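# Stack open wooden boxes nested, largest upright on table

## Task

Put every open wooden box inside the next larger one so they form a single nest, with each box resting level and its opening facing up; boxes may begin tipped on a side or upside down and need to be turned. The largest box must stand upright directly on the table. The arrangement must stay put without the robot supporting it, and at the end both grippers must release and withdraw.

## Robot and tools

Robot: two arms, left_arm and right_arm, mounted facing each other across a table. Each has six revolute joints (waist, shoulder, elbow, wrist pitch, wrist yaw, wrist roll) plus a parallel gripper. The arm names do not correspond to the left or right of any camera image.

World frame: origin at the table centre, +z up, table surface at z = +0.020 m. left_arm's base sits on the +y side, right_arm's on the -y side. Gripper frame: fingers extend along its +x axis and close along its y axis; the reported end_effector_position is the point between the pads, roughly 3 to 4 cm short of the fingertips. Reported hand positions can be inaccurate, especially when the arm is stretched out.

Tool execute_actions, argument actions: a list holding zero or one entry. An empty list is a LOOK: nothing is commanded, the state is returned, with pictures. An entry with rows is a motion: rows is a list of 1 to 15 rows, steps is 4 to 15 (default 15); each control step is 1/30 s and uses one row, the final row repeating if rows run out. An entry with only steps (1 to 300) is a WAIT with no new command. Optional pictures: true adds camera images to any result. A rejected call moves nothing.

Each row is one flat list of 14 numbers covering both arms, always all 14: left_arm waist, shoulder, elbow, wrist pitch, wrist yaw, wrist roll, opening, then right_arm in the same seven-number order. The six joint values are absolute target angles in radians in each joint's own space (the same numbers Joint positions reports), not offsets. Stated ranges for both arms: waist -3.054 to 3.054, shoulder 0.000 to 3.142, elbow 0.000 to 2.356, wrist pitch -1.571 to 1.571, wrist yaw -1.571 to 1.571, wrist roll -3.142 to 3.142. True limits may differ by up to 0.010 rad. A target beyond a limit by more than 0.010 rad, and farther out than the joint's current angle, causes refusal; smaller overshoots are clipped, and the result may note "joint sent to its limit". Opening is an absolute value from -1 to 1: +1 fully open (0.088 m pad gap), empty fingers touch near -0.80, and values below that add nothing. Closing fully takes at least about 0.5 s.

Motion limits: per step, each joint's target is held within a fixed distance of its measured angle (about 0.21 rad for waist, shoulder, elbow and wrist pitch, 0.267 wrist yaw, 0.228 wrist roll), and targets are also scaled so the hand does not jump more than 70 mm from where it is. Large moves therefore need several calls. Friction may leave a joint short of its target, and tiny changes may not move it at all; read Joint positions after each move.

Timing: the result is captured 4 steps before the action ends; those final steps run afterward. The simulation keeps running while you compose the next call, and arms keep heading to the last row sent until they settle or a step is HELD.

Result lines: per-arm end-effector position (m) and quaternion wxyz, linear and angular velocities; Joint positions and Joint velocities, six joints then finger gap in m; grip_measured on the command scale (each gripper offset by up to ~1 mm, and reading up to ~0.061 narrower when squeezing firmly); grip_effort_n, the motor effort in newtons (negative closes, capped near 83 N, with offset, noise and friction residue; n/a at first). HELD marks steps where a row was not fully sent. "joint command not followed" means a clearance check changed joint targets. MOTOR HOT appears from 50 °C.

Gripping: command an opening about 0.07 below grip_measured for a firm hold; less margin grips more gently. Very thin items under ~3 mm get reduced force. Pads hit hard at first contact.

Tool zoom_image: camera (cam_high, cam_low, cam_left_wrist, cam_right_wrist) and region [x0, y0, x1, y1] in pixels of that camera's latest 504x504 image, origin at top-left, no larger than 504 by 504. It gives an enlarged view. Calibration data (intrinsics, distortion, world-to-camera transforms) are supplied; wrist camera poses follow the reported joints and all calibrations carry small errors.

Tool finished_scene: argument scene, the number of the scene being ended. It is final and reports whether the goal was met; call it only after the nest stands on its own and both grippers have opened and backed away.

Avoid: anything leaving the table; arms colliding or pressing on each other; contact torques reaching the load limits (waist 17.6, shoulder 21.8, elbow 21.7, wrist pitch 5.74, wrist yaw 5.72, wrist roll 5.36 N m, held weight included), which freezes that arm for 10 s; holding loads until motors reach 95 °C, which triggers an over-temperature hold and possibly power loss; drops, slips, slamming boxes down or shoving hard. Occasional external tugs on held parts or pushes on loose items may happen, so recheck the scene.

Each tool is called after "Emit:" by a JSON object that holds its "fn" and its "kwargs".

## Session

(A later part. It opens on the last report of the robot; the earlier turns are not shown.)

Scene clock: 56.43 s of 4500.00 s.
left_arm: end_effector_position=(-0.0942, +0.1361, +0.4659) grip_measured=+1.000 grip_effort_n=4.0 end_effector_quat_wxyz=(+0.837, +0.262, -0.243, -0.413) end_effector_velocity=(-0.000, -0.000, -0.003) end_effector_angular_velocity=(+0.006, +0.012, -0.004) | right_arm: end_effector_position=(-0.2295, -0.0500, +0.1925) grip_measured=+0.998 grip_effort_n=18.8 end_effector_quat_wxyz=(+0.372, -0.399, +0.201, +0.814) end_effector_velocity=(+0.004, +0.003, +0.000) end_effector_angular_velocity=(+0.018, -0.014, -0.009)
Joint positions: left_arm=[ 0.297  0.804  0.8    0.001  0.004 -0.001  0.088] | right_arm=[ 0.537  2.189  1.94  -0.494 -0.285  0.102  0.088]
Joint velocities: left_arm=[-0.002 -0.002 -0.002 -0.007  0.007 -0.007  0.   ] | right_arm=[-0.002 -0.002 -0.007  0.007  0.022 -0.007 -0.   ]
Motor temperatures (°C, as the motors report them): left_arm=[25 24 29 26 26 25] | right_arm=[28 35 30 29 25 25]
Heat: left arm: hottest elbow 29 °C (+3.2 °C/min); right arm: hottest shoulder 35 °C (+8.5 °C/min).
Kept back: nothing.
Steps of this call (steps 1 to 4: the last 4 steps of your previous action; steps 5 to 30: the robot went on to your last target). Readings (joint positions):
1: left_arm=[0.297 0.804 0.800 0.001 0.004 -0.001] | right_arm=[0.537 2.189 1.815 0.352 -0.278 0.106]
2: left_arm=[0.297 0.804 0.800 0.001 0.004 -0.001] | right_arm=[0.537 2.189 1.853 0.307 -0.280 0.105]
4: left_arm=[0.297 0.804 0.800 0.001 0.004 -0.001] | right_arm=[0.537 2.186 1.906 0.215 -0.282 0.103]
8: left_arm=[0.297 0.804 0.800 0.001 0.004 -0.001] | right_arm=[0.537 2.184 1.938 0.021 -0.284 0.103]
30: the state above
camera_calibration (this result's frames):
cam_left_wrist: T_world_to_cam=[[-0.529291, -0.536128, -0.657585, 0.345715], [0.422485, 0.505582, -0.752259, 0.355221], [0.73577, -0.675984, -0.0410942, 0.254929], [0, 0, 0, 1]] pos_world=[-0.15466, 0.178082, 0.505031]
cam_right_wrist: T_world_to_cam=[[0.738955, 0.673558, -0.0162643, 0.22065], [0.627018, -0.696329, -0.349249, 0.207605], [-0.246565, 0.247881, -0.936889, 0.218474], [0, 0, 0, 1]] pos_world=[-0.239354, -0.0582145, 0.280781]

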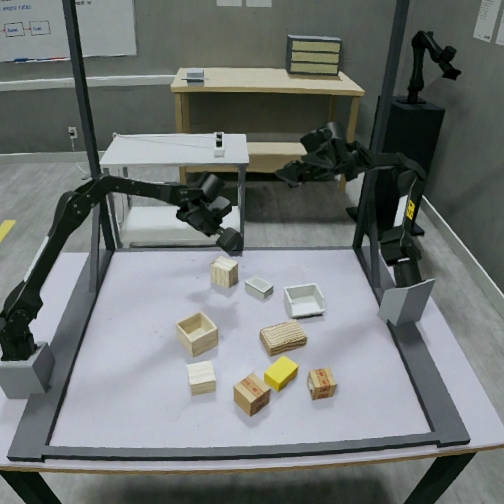

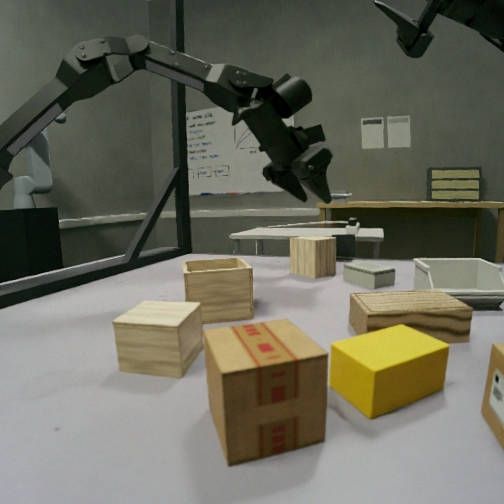

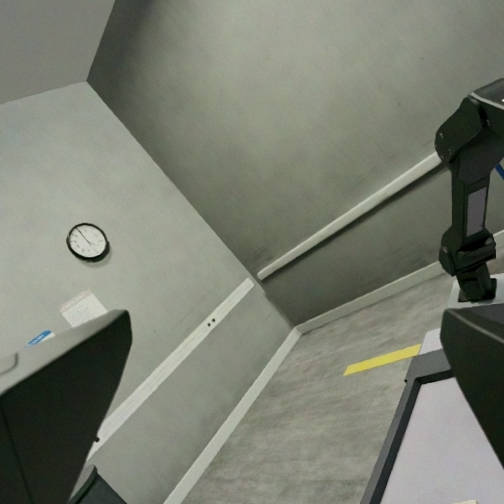

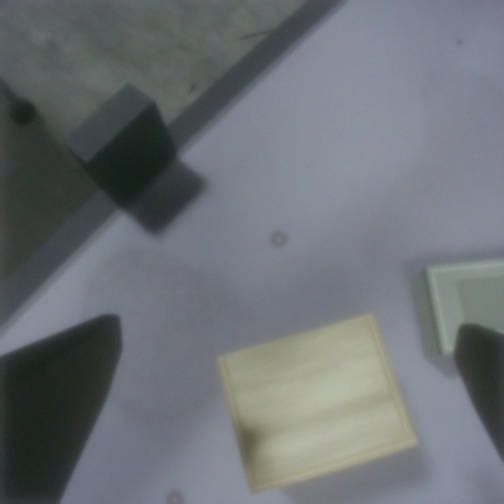

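Emit:
{"fn": "execute_actions", "kwargs": {"actions": [{"rows":[[0.3,0.8,0.8,0,0,0,1,0.545,2.36,2.02,-0.47,-0.29,-0.15,1]],"steps":15}]}}

Emit:
{"fn": "execute_actions", "kwargs": {"actions": [{"steps":10}], "pictures": true}}

Scene clock: 57.30 s of 4500.00 s.
left_arm: end_effector_position=(-0.0942, +0.1361, +0.4659) grip_measured=+1.000 grip_effort_n=3.5 end_effector_quat_wxyz=(+0.837, +0.262, -0.243, -0.413) end_effector_velocity=(-0.000, +0.001, +0.001) end_effector_angular_velocity=(-0.017, -0.001, +0.005) | right_arm: end_effector_position=(-0.2233, -0.0345, +0.1283) grip_measured=+0.998 grip_effort_n=18.4 end_effector_quat_wxyz=(+0.316, -0.467, +0.126, +0.816) end_effector_velocity=(-0.002, -0.001, -0.002) end_effector_angular_velocity=(+0.037, -0.038, +0.099)
Joint positions: left_arm=[ 0.297  0.804  0.8    0.001  0.004 -0.001  0.088] | right_arm=[ 0.542  2.351  2.006 -0.475 -0.287 -0.136  0.088]
Joint velocities: left_arm=[-0.007 -0.002 -0.002  0.007 -0.022 -0.007  0.   ] | right_arm=[ 0.002  0.002 -0.002  0.007 -0.007 -0.11  -0.   ]
Motor temperatures (°C, as the motors report them): left_arm=[25 24 29 26 26 25] | right_arm=[28 35 30 29 25 25]
Heat: left arm: hottest elbow 29 °C (+3.1 °C/min); right arm: hottest shoulder 35 °C (+8.4 °C/min).
Steps of this call (steps 1 to 15: the robot went on to your last target; steps 16 to 26: the first 11 steps of this action). Readings (joint positions):
16: left_arm=[0.297 0.804 0.800 0.001 0.004 -0.001] | right_arm=[0.537 2.203 1.948 -0.500 -0.286 0.069]
17: left_arm=[0.297 0.804 0.800 0.001 0.004 -0.001] | right_arm=[0.538 2.225 1.972 -0.486 -0.287 0.013]
19: left_arm=[0.297 0.804 0.800 0.001 0.004 -0.001] | right_arm=[0.539 2.271 2.004 -0.472 -0.287 -0.059]
23: left_arm=[0.297 0.804 0.800 0.001 0.004 -0.001] | right_arm=[0.541 2.335 2.006 -0.475 -0.287 -0.120]
26: the state above

Scene clock: 57.63 s of 4500.00 s.
left_arm: end_effector_position=(-0.0942, +0.1361, +0.4659) grip_measured=+1.000 grip_effort_n=3.5 end_effector_quat_wxyz=(+0.837, +0.262, -0.243, -0.413) end_effector_velocity=(-0.001, +0.000, +0.001) end_effector_angular_velocity=(-0.003, -0.011, +0.000) | right_arm: end_effector_position=(-0.2255, -0.0328, +0.1314) grip_measured=+0.998 grip_effort_n=18.4 end_effector_quat_wxyz=(+0.314, -0.464, +0.118, +0.820) end_effector_velocity=(-0.001, -0.001, -0.001) end_effector_angular_velocity=(-0.008, +0.011, +0.016)
Joint positions: left_arm=[ 0.297  0.804  0.8    0.001  0.004 -0.001  0.088] | right_arm=[ 0.542  2.351  2.012 -0.47  -0.287 -0.147  0.088]
Joint velocities: left_arm=[-0.002 -0.002 -0.002  0.007 -0.007  0.007  0.   ] | right_arm=[-0.002  0.002 -0.002  0.007 -0.022 -0.007 -0.   ]
Motor temperatures (°C, as the motors report them): left_arm=[25 24 29 26 26 25] | right_arm=[28 35 30 29 25 25]
Heat: left arm: hottest elbow 29 °C (+3.1 °C/min); right arm: hottest shoulder 35 °C (+8.3 °C/min).
Kept back: nothing.
Steps of this call (steps 1 to 4: the last 4 steps of your previous action; steps 5 to 10: the robot went on to your last target). Readings (joint positions):
1: left_arm=[0.297 0.804 0.800 0.001 0.004 -0.001] | right_arm=[0.542 2.351 2.006 -0.475 -0.287 -0.139]
2: left_arm=[0.297 0.804 0.800 0.001 0.004 -0.001] | right_arm=[0.542 2.351 2.007 -0.473 -0.287 -0.142]
4: left_arm=[0.297 0.804 0.800 0.001 0.004 -0.001] | right_arm=[0.542 2.351 2.012 -0.470 -0.287 -0.144]
8: left_arm=[0.297 0.804 0.800 0.001 0.004 -0.001] | right_arm=[0.542 2.351 2.012 -0.470 -0.287 -0.147]
10: the state above
camera_calibration (this result's frames):
cam_left_wrist: T_world_to_cam=[[-0.529291, -0.536128, -0.657585, 0.345715], [0.422485, 0.505582, -0.752259, 0.355221], [0.73577, -0.675984, -0.0410942, 0.254929], [0, 0, 0, 1]] pos_world=[-0.15466, 0.178082, 0.505031]
cam_right_wrist: T_world_to_cam=[[0.590145, 0.79985, 0.109405, 0.159213], [0.791081, -0.545929, -0.275956, 0.22805], [-0.160996, 0.249402, -0.954923, 0.179619], [0, 0, 0, 1]] pos_world=[-0.245447, -0.0476447, 0.217036]

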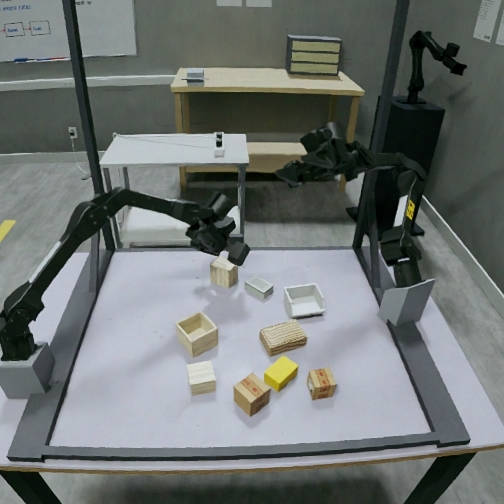

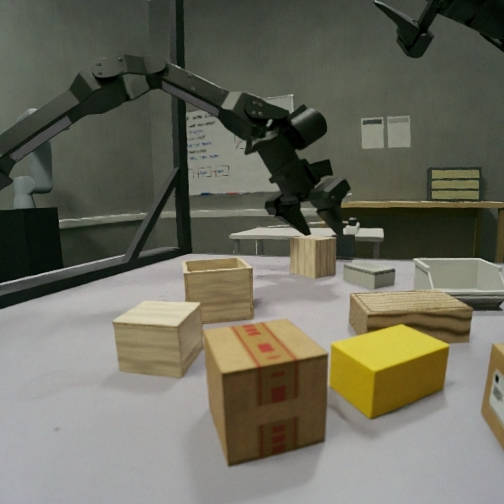

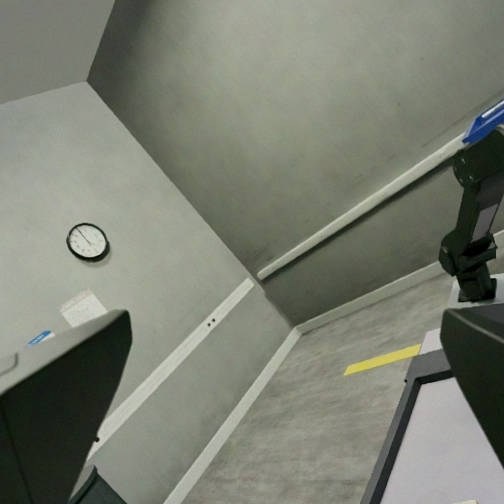

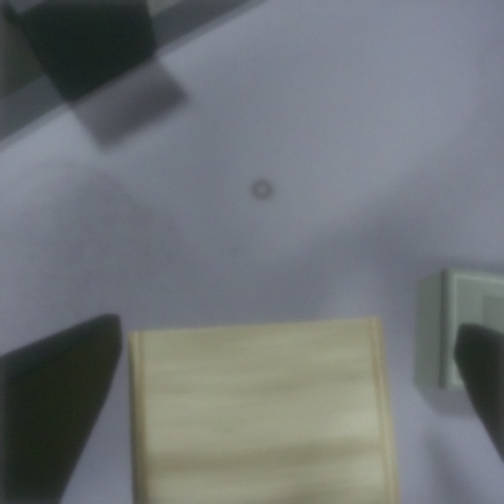

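Emit:
{"fn": "execute_actions", "kwargs": {"actions": [{"rows":[[0.3,0.8,0.8,0,0,0,1,0.58,2.40,1.95,-0.37,-0.29,-0.15,1]],"steps":15}]}}

Emit:
{"fn": "execute_actions", "kwargs": {"actions": [{"steps":6}], "pictures": true}}

Scene clock: 58.13 s of 4500.00 s.
left_arm: end_effector_position=(-0.0942, +0.1361, +0.4659) grip_measured=+1.000 grip_effort_n=3.5 end_effector_quat_wxyz=(+0.837, +0.262, -0.243, -0.413) end_effector_velocity=(+0.002, -0.001, -0.004) end_effector_angular_velocity=(+0.017, +0.003, +0.002) | right_arm: end_effector_position=(-0.2382, -0.0436, +0.0998) grip_measured=+0.998 grip_effort_n=18.4 end_effector_quat_wxyz=(+0.296, -0.466, +0.111, +0.826) end_effector_velocity=(+0.003, -0.000, -0.014) end_effector_angular_velocity=(-0.008, +0.011, +0.016)
Joint positions: left_arm=[ 0.297  0.804  0.8    0.001  0.004 -0.001  0.088] | right_arm=[ 0.581  2.385  1.964 -0.378 -0.287 -0.148  0.088]
Joint velocities: left_arm=[-0.002  0.002 -0.002 -0.007  0.007  0.007  0.   ] | right_arm=[-0.002  0.017 -0.032  0.051 -0.022 -0.007 -0.   ]
Motor temperatures (°C, as the motors report them): left_arm=[25 24 29 26 26 25] | right_arm=[28 35 30 29 25 25]
Heat: left arm: hottest elbow 29 °C (+3.1 °C/min); right arm: hottest shoulder 35 °C (+8.3 °C/min).
Steps of this call (steps 1 to 4: the robot went on to your last target; steps 5 to 15: the first 11 steps of this action). Readings (joint positions):
5: left_arm=[0.297 0.804 0.800 0.001 0.004 -0.001] | right_arm=[0.542 2.353 2.009 -0.460 -0.287 -0.148]
6: left_arm=[0.297 0.804 0.800 0.001 0.004 -0.001] | right_arm=[0.545 2.355 2.001 -0.431 -0.287 -0.148]
8: left_arm=[0.297 0.804 0.800 0.001 0.004 -0.001] | right_arm=[0.555 2.362 1.991 -0.404 -0.287 -0.148]
12: left_arm=[0.297 0.804 0.800 0.001 0.004 -0.001] | right_arm=[0.577 2.379 1.970 -0.384 -0.287 -0.148]
15: the state above

Scene clock: 58.33 s of 4500.00 s.
left_arm: end_effector_position=(-0.0942, +0.1361, +0.4659) grip_measured=+1.000 grip_effort_n=3.5 end_effector_quat_wxyz=(+0.837, +0.262, -0.243, -0.413) end_effector_velocity=(+0.006, +0.003, -0.004) end_effector_angular_velocity=(-0.001, +0.015, +0.030) | right_arm: end_effector_position=(-0.2385, -0.0426, +0.1004) grip_measured=+0.998 grip_effort_n=17.9 end_effector_quat_wxyz=(+0.296, -0.464, +0.109, +0.828) end_effector_velocity=(+0.007, -0.001, -0.007) end_effector_angular_velocity=(-0.016, -0.026, -0.008)
Joint positions: left_arm=[ 0.297  0.804  0.8    0.001  0.004 -0.001  0.088] | right_arm=[ 0.581  2.385  1.963 -0.372 -0.287 -0.148  0.088]
Joint velocities: left_arm=[-0.002 -0.002 -0.007 -0.022 -0.022 -0.007  0.   ] | right_arm=[-0.002  0.007 -0.002 -0.022  0.007 -0.007  0.   ]
Motor temperatures (°C, as the motors report them): left_arm=[25 24 29 26 26 25] | right_arm=[28 35 30 29 25 25]
Heat: left arm: hottest elbow 29 °C (+3.1 °C/min); right arm: hottest shoulder 35 °C (+8.2 °C/min).
Kept back: nothing.
Steps of this call (steps 1 to 4: the last 4 steps of your previous action; steps 5 to 6: the robot went on to your last target). Readings (joint positions):
1: left_arm=[0.297 0.804 0.800 0.001 0.004 -0.001] | right_arm=[0.581 2.385 1.963 -0.377 -0.287 -0.148]
2: left_arm=[0.297 0.804 0.800 0.001 0.004 -0.001] | right_arm=[0.581 2.385 1.963 -0.375 -0.287 -0.148]
4: left_arm=[0.297 0.804 0.800 0.001 0.004 -0.001] | right_arm=[0.581 2.385 1.963 -0.372 -0.287 -0.148]
6: the state above
camera_calibration (this result's frames):
cam_left_wrist: T_world_to_cam=[[-0.529291, -0.536128, -0.657585, 0.345715], [0.422485, 0.505582, -0.752259, 0.355221], [0.73577, -0.675984, -0.0410942, 0.254929], [0, 0, 0, 1]] pos_world=[-0.15466, 0.178082, 0.505031]
cam_right_wrist: T_world_to_cam=[[0.556855, 0.823892, 0.105429, 0.171665], [0.811387, -0.512418, -0.28121, 0.231198], [-0.177662, 0.242137, -0.953837, 0.146035], [0, 0, 0, 1]] pos_world=[-0.257239, -0.0583234, 0.18621]

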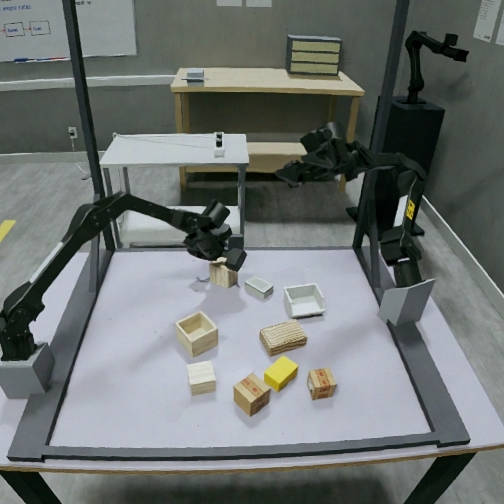

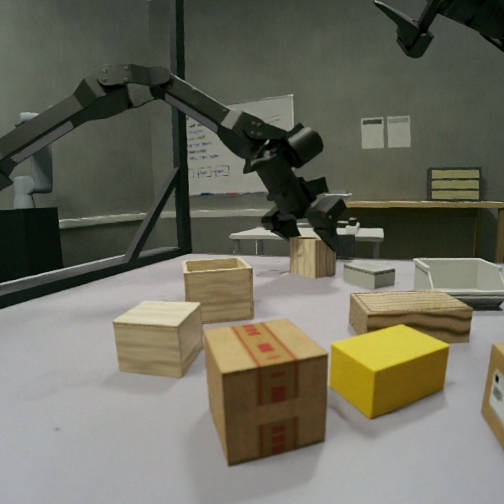

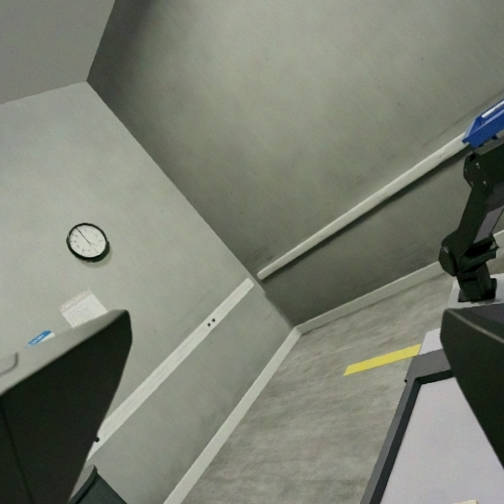

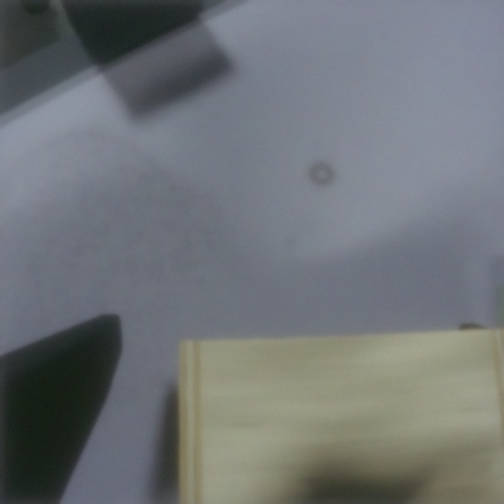

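Emit:
{"fn": "execute_actions", "kwargs": {"actions": [{"rows":[[0.3,0.8,0.8,0,0,0,1,0.55,2.385,1.97,-0.375,-0.29,-0.15,1]],"steps":12}], "pictures": true}}

Scene clock: 58.67 s of 4500.00 s.
left_arm: end_effector_position=(-0.0942, +0.1361, +0.4659) grip_measured=+1.000 grip_effort_n=3.5 end_effector_quat_wxyz=(+0.837, +0.262, -0.243, -0.413) end_effector_velocity=(+0.003, +0.002, -0.004) end_effector_angular_velocity=(+0.005, +0.016, +0.016) | right_arm: end_effector_position=(-0.2248, -0.0313, +0.1046) grip_measured=+0.998 grip_effort_n=18.4 end_effector_quat_wxyz=(+0.310, -0.461, +0.113, +0.824) end_effector_velocity=(+0.039, +0.030, +0.012) end_effector_angular_velocity=(+0.025, -0.010, -0.077)
Joint positions: left_arm=[ 0.297  0.804  0.8    0.001  0.004 -0.001  0.088] | right_arm=[ 0.55   2.385  1.962 -0.372 -0.287 -0.148  0.088]
Joint velocities: left_arm=[-0.002 -0.002 -0.002 -0.022 -0.007 -0.007  0.   ] | right_arm=[-0.081 -0.002 -0.002 -0.007  0.007 -0.007  0.   ]
Motor temperatures (°C, as the motors report them): left_arm=[25 24 29 26 26 25] | right_arm=[28 35 30 29 25 25]
Heat: left arm: hottest elbow 29 °C (+3.1 °C/min); right arm: hottest shoulder 35 °C (+8.2 °C/min).
Steps of this call (steps 1 to 2: the robot went on to your last target; steps 3 to 10: the first 8 steps of this action). Readings (joint positions):
3: left_arm=[0.297 0.804 0.800 0.001 0.004 -0.001] | right_arm=[0.580 2.385 1.962 -0.372 -0.287 -0.148]
4: left_arm=[0.297 0.804 0.800 0.001 0.004 -0.001] | right_arm=[0.578 2.385 1.962 -0.372 -0.287 -0.148]
6: left_arm=[0.297 0.804 0.800 0.001 0.004 -0.001] | right_arm=[0.569 2.385 1.962 -0.372 -0.287 -0.148]
10: the state above
camera_calibration (this result's frames):
cam_left_wrist: T_world_to_cam=[[-0.529291, -0.536128, -0.657585, 0.345715], [0.422485, 0.505582, -0.752259, 0.355221], [0.73577, -0.675984, -0.0410942, 0.254929], [0, 0, 0, 1]] pos_world=[-0.15466, 0.178082, 0.505031]
cam_right_wrist: T_world_to_cam=[[0.58038, 0.806635, 0.111804, 0.158288], [0.796303, -0.533406, -0.285269, 0.223403], [-0.170471, 0.254594, -0.951904, 0.151504], [0, 0, 0, 1]] pos_world=[-0.243936, -0.0470881, 0.19025]

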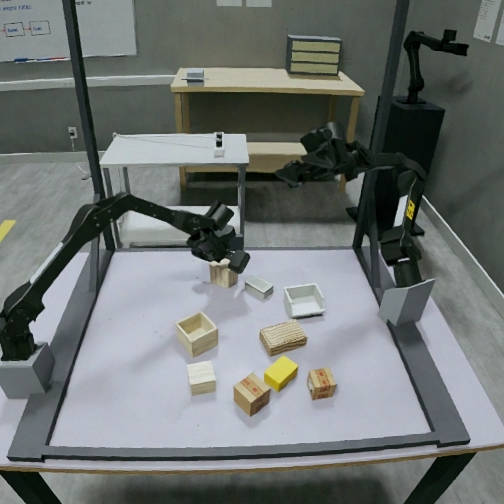

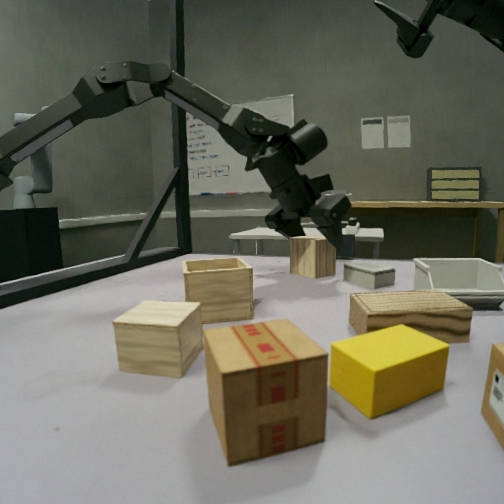

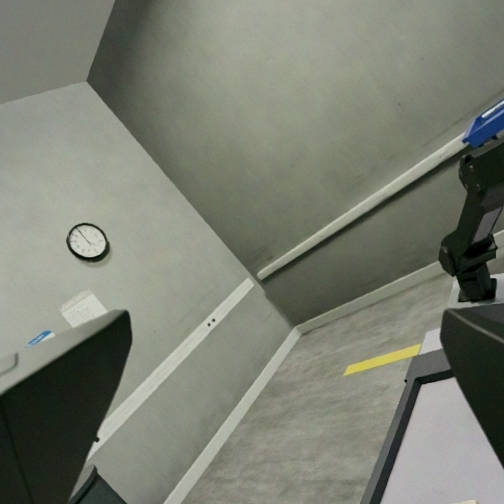

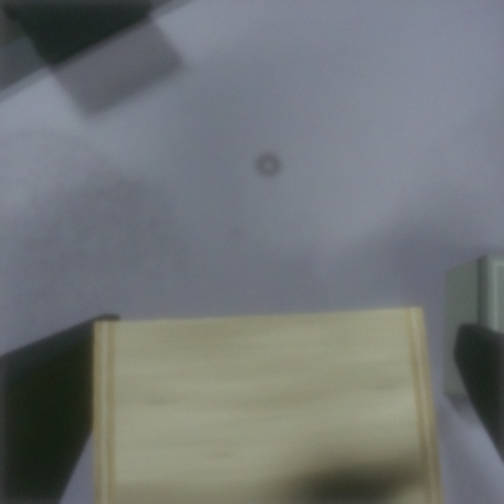

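Emit:
{"fn": "execute_actions", "kwargs": {"actions": [{"rows":[[0.3,0.8,0.8,0,0,0,1,0.565,2.385,1.97,-0.375,-0.29,-0.15,1],[0.3,0.8,0.8,0,0,0,1,0.565,2.385,1.97,-0.375,-0.29,-0.15,1],[0.3,0.8,0.8,0,0,0,1,0.565,2.385,1.97,-0.375,-0.29,-0.15,1],[0.3,0.8,0.8,0,0,0,1,0.565,2.385,1.97,-0.375,-0.29,-0.15,1],[0.3,0.8,0.8,0,0,0,1,0.565,2.385,1.97,-0.375,-0.29,-0.15,1],[0.3,0.8,0.8,0,0,0,1,0.57,2.42,1.91,-0.31,-0.29,-0.15,1]],"steps":15}], "pictures": true}}

Scene clock: 59.30 s of 4500.00 s.
left_arm: end_effector_position=(-0.0942, +0.1361, +0.4659) grip_measured=+1.000 grip_effort_n=4.0 end_effector_quat_wxyz=(+0.837, +0.262, -0.243, -0.413) end_effector_velocity=(-0.000, +0.002, -0.001) end_effector_angular_velocity=(-0.014, +0.018, +0.001) | right_arm: end_effector_position=(-0.2315, -0.0359, +0.0952) grip_measured=+0.998 grip_effort_n=17.9 end_effector_quat_wxyz=(+0.303, -0.457, +0.106, +0.829) end_effector_velocity=(+0.022, -0.018, -0.076) end_effector_angular_velocity=(-0.093, -0.076, -0.007)
Joint positions: left_arm=[ 0.297  0.804  0.8    0.001  0.004 -0.001  0.088] | right_arm=[ 0.567  2.392  1.937 -0.324 -0.287 -0.148  0.088]
Joint velocities: left_arm=[-0.002 -0.007 -0.002 -0.007 -0.007 -0.022  0.   ] | right_arm=[ 0.022  0.076 -0.11   0.066  0.007 -0.007 -0.   ]
Motor temperatures (°C, as the motors report them): left_arm=[25 24 29 26 26 25] | right_arm=[28 36 30 29 25 25]
Heat: left arm: hottest elbow 29 °C (+3.0 °C/min); right arm: hottest shoulder 36 °C (+9.1 °C/min).
Steps of this call (steps 1 to 4: the last 4 steps of your previous action; steps 5 to 8: the robot went on to your last target; steps 9 to 19: the first 11 steps of this action). Readings (joint positions):
9: left_arm=[0.297 0.804 0.800 0.001 0.004 -0.001] | right_arm=[0.547 2.385 1.962 -0.373 -0.287 -0.148]
10: left_arm=[0.297 0.804 0.800 0.001 0.004 -0.001] | right_arm=[0.549 2.385 1.962 -0.373 -0.287 -0.148]
12: left_arm=[0.297 0.804 0.800 0.001 0.004 -0.001] | right_arm=[0.552 2.385 1.962 -0.373 -0.287 -0.148]
16: left_arm=[0.297 0.804 0.800 0.001 0.004 -0.001] | right_arm=[0.563 2.387 1.949 -0.340 -0.287 -0.148]
19: the state above
camera_calibration (this result's frames):
cam_left_wrist: T_world_to_cam=[[-0.529291, -0.536128, -0.657585, 0.345715], [0.422485, 0.505582, -0.752259, 0.355221], [0.73577, -0.675984, -0.0410942, 0.254929], [0, 0, 0, 1]] pos_world=[-0.15466, 0.178082, 0.505031]
cam_right_wrist: T_world_to_cam=[[0.565035, 0.817289, 0.113022, 0.16365], [0.804228, -0.51498, -0.296669, 0.227234], [-0.18426, 0.258524, -0.948269, 0.139212], [0, 0, 0, 1]] pos_world=[-0.249564, -0.0527179, 0.180928]

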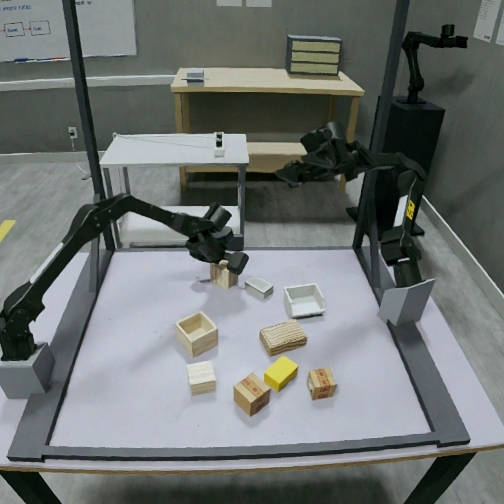

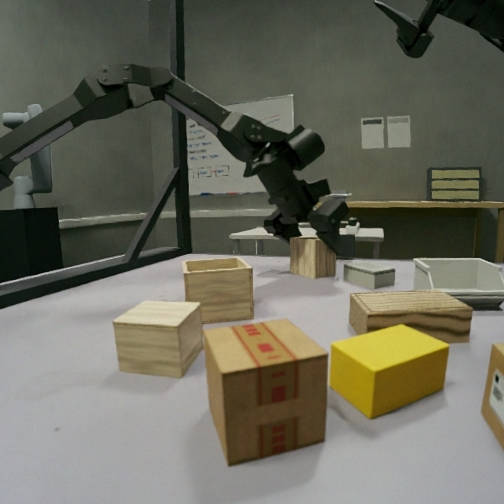

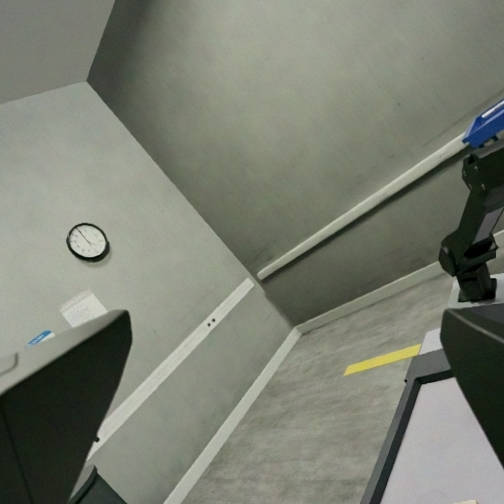

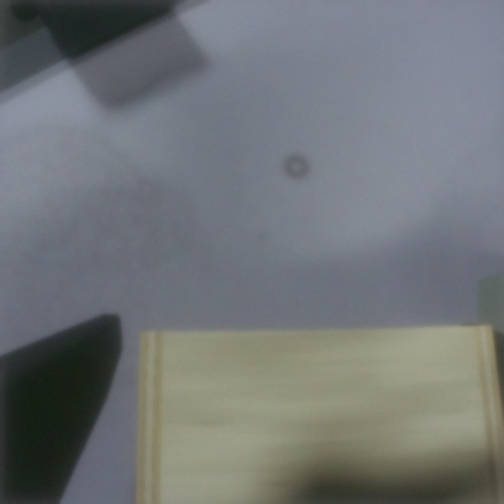

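Emit:
{"fn": "execute_actions", "kwargs": {"actions": [{"rows":[[0.3,0.8,0.8,0,0,0,1,0.57,2.44,1.87,-0.256,-0.29,-0.15,1]],"steps":15}]}}

Emit:
{"fn": "execute_actions", "kwargs": {"actions": [{"steps":8}], "pictures": true}}

Scene clock: 59.80 s of 4500.00 s.
left_arm: end_effector_position=(-0.0942, +0.1361, +0.4659) grip_measured=+1.000 grip_effort_n=3.5 end_effector_quat_wxyz=(+0.837, +0.262, -0.243, -0.413) end_effector_velocity=(-0.002, -0.000, +0.003) end_effector_angular_velocity=(-0.006, -0.014, -0.003) | right_arm: end_effector_position=(-0.2221, -0.0378, +0.0683) grip_measured=+0.998 grip_effort_n=17.9 end_effector_quat_wxyz=(+0.302, -0.463, +0.112, +0.826) end_effector_velocity=(-0.003, +0.004, +0.002) end_effector_angular_velocity=(+0.024, +0.020, +0.016)
Joint positions: left_arm=[ 0.297  0.804  0.8    0.001  0.004 -0.001  0.088] | right_arm=[ 0.568  2.422  1.885 -0.258 -0.289 -0.148  0.088]
Joint velocities: left_arm=[-0.002 -0.002  0.002  0.007 -0.007  0.007  0.   ] | right_arm=[-0.002  0.002 -0.002  0.037 -0.007 -0.007 -0.   ]
Motor temperatures (°C, as the motors report them): left_arm=[25 24 29 26 26 25] | right_arm=[28 36 30 29 25 25]
Heat: left arm: hottest elbow 29 °C (+3.0 °C/min); right arm: hottest shoulder 36 °C (+9.0 °C/min).
Steps of this call (steps 1 to 4: the last 4 steps of your previous action; steps 5 to 15: the first 11 steps of this action). Readings (joint positions):
5: left_arm=[0.297 0.804 0.800 0.001 0.004 -0.001] | right_arm=[0.568 2.405 1.921 -0.308 -0.287 -0.148]
6: left_arm=[0.297 0.804 0.800 0.001 0.004 -0.001] | right_arm=[0.568 2.406 1.913 -0.291 -0.287 -0.148]
8: left_arm=[0.297 0.804 0.800 0.001 0.004 -0.001] | right_arm=[0.568 2.410 1.901 -0.277 -0.287 -0.148]
12: left_arm=[0.297 0.804 0.800 0.001 0.004 -0.001] | right_arm=[0.568 2.421 1.887 -0.265 -0.287 -0.148]
15: the state above

Scene clock: 60.07 s of 4500.00 s.
left_arm: end_effector_position=(-0.0942, +0.1361, +0.4659) grip_measured=+1.000 grip_effort_n=4.0 end_effector_quat_wxyz=(+0.837, +0.262, -0.243, -0.413) end_effector_velocity=(+0.004, +0.003, -0.002) end_effector_angular_velocity=(-0.004, +0.013, +0.027) | right_arm: end_effector_position=(-0.2218, -0.0380, +0.0678) grip_measured=+0.998 grip_effort_n=17.9 end_effector_quat_wxyz=(+0.301, -0.463, +0.112, +0.826) end_effector_velocity=(+0.003, -0.002, -0.002) end_effector_angular_velocity=(-0.010, -0.006, +0.005)
Joint positions: left_arm=[ 0.297  0.804  0.8    0.001  0.004 -0.001  0.088] | right_arm=[ 0.568  2.423  1.884 -0.257 -0.289 -0.148  0.088]
Joint velocities: left_arm=[-0.002 -0.002 -0.002 -0.022 -0.022 -0.007  0.   ] | right_arm=[-0.002 -0.002 -0.007 -0.007 -0.007 -0.007 -0.   ]
Motor temperatures (°C, as the motors report them): left_arm=[25 24 29 26 26 25] | right_arm=[28 36 30 29 25 25]
Heat: left arm: hottest elbow 29 °C (+2.0 °C/min); right arm: hottest shoulder 36 °C (+9.1 °C/min).
Kept back: nothing.
Steps of this call (steps 1 to 4: the last 4 steps of your previous action; steps 5 to 8: the robot went on to your last target). Readings (joint positions):
1: left_arm=[0.297 0.804 0.800 0.001 0.004 -0.001] | right_arm=[0.568 2.422 1.885 -0.258 -0.289 -0.148]
2: left_arm=[0.297 0.804 0.800 0.001 0.004 -0.001] | right_arm=[0.568 2.422 1.885 -0.258 -0.289 -0.148]
4: left_arm=[0.297 0.804 0.800 0.001 0.004 -0.001] | right_arm=[0.568 2.423 1.884 -0.258 -0.289 -0.148]
8: the state above
camera_calibration (this result's frames):
cam_left_wrist: T_world_to_cam=[[-0.529291, -0.536128, -0.657585, 0.345715], [0.422485, 0.505582, -0.752259, 0.355221], [0.73577, -0.675984, -0.0410942, 0.254929], [0, 0, 0, 1]] pos_world=[-0.15466, 0.178082, 0.505031]
cam_right_wrist: T_world_to_cam=[[0.567015, 0.816925, 0.105483, 0.163932], [0.804881, -0.522272, -0.281778, 0.209088], [-0.175101, 0.244674, -0.953664, 0.117422], [0, 0, 0, 1]] pos_world=[-0.240683, -0.0534497, 0.153605]

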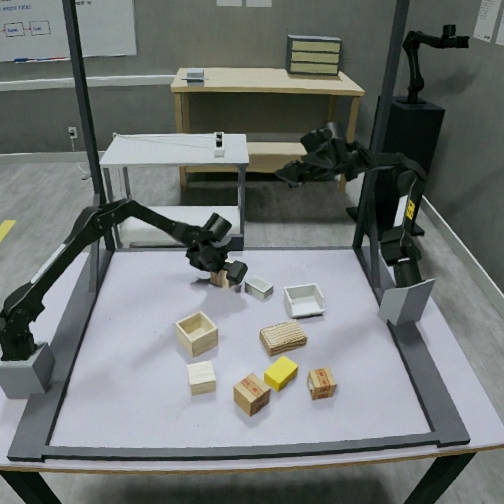

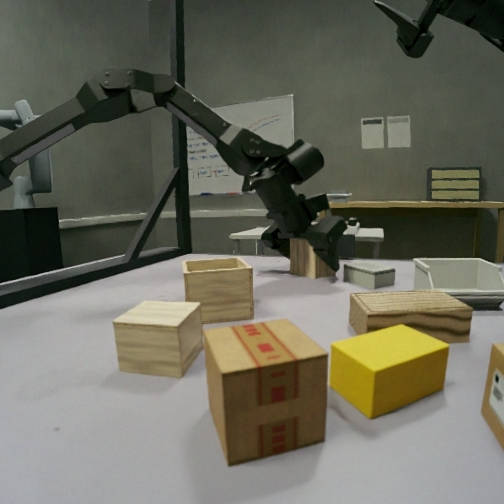

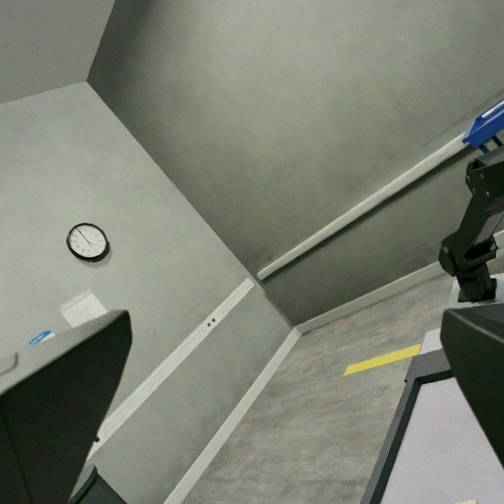

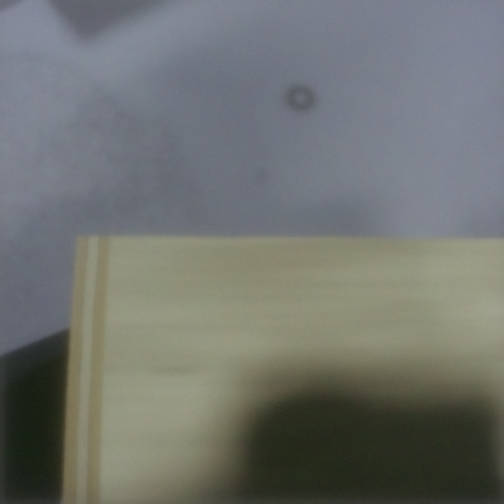

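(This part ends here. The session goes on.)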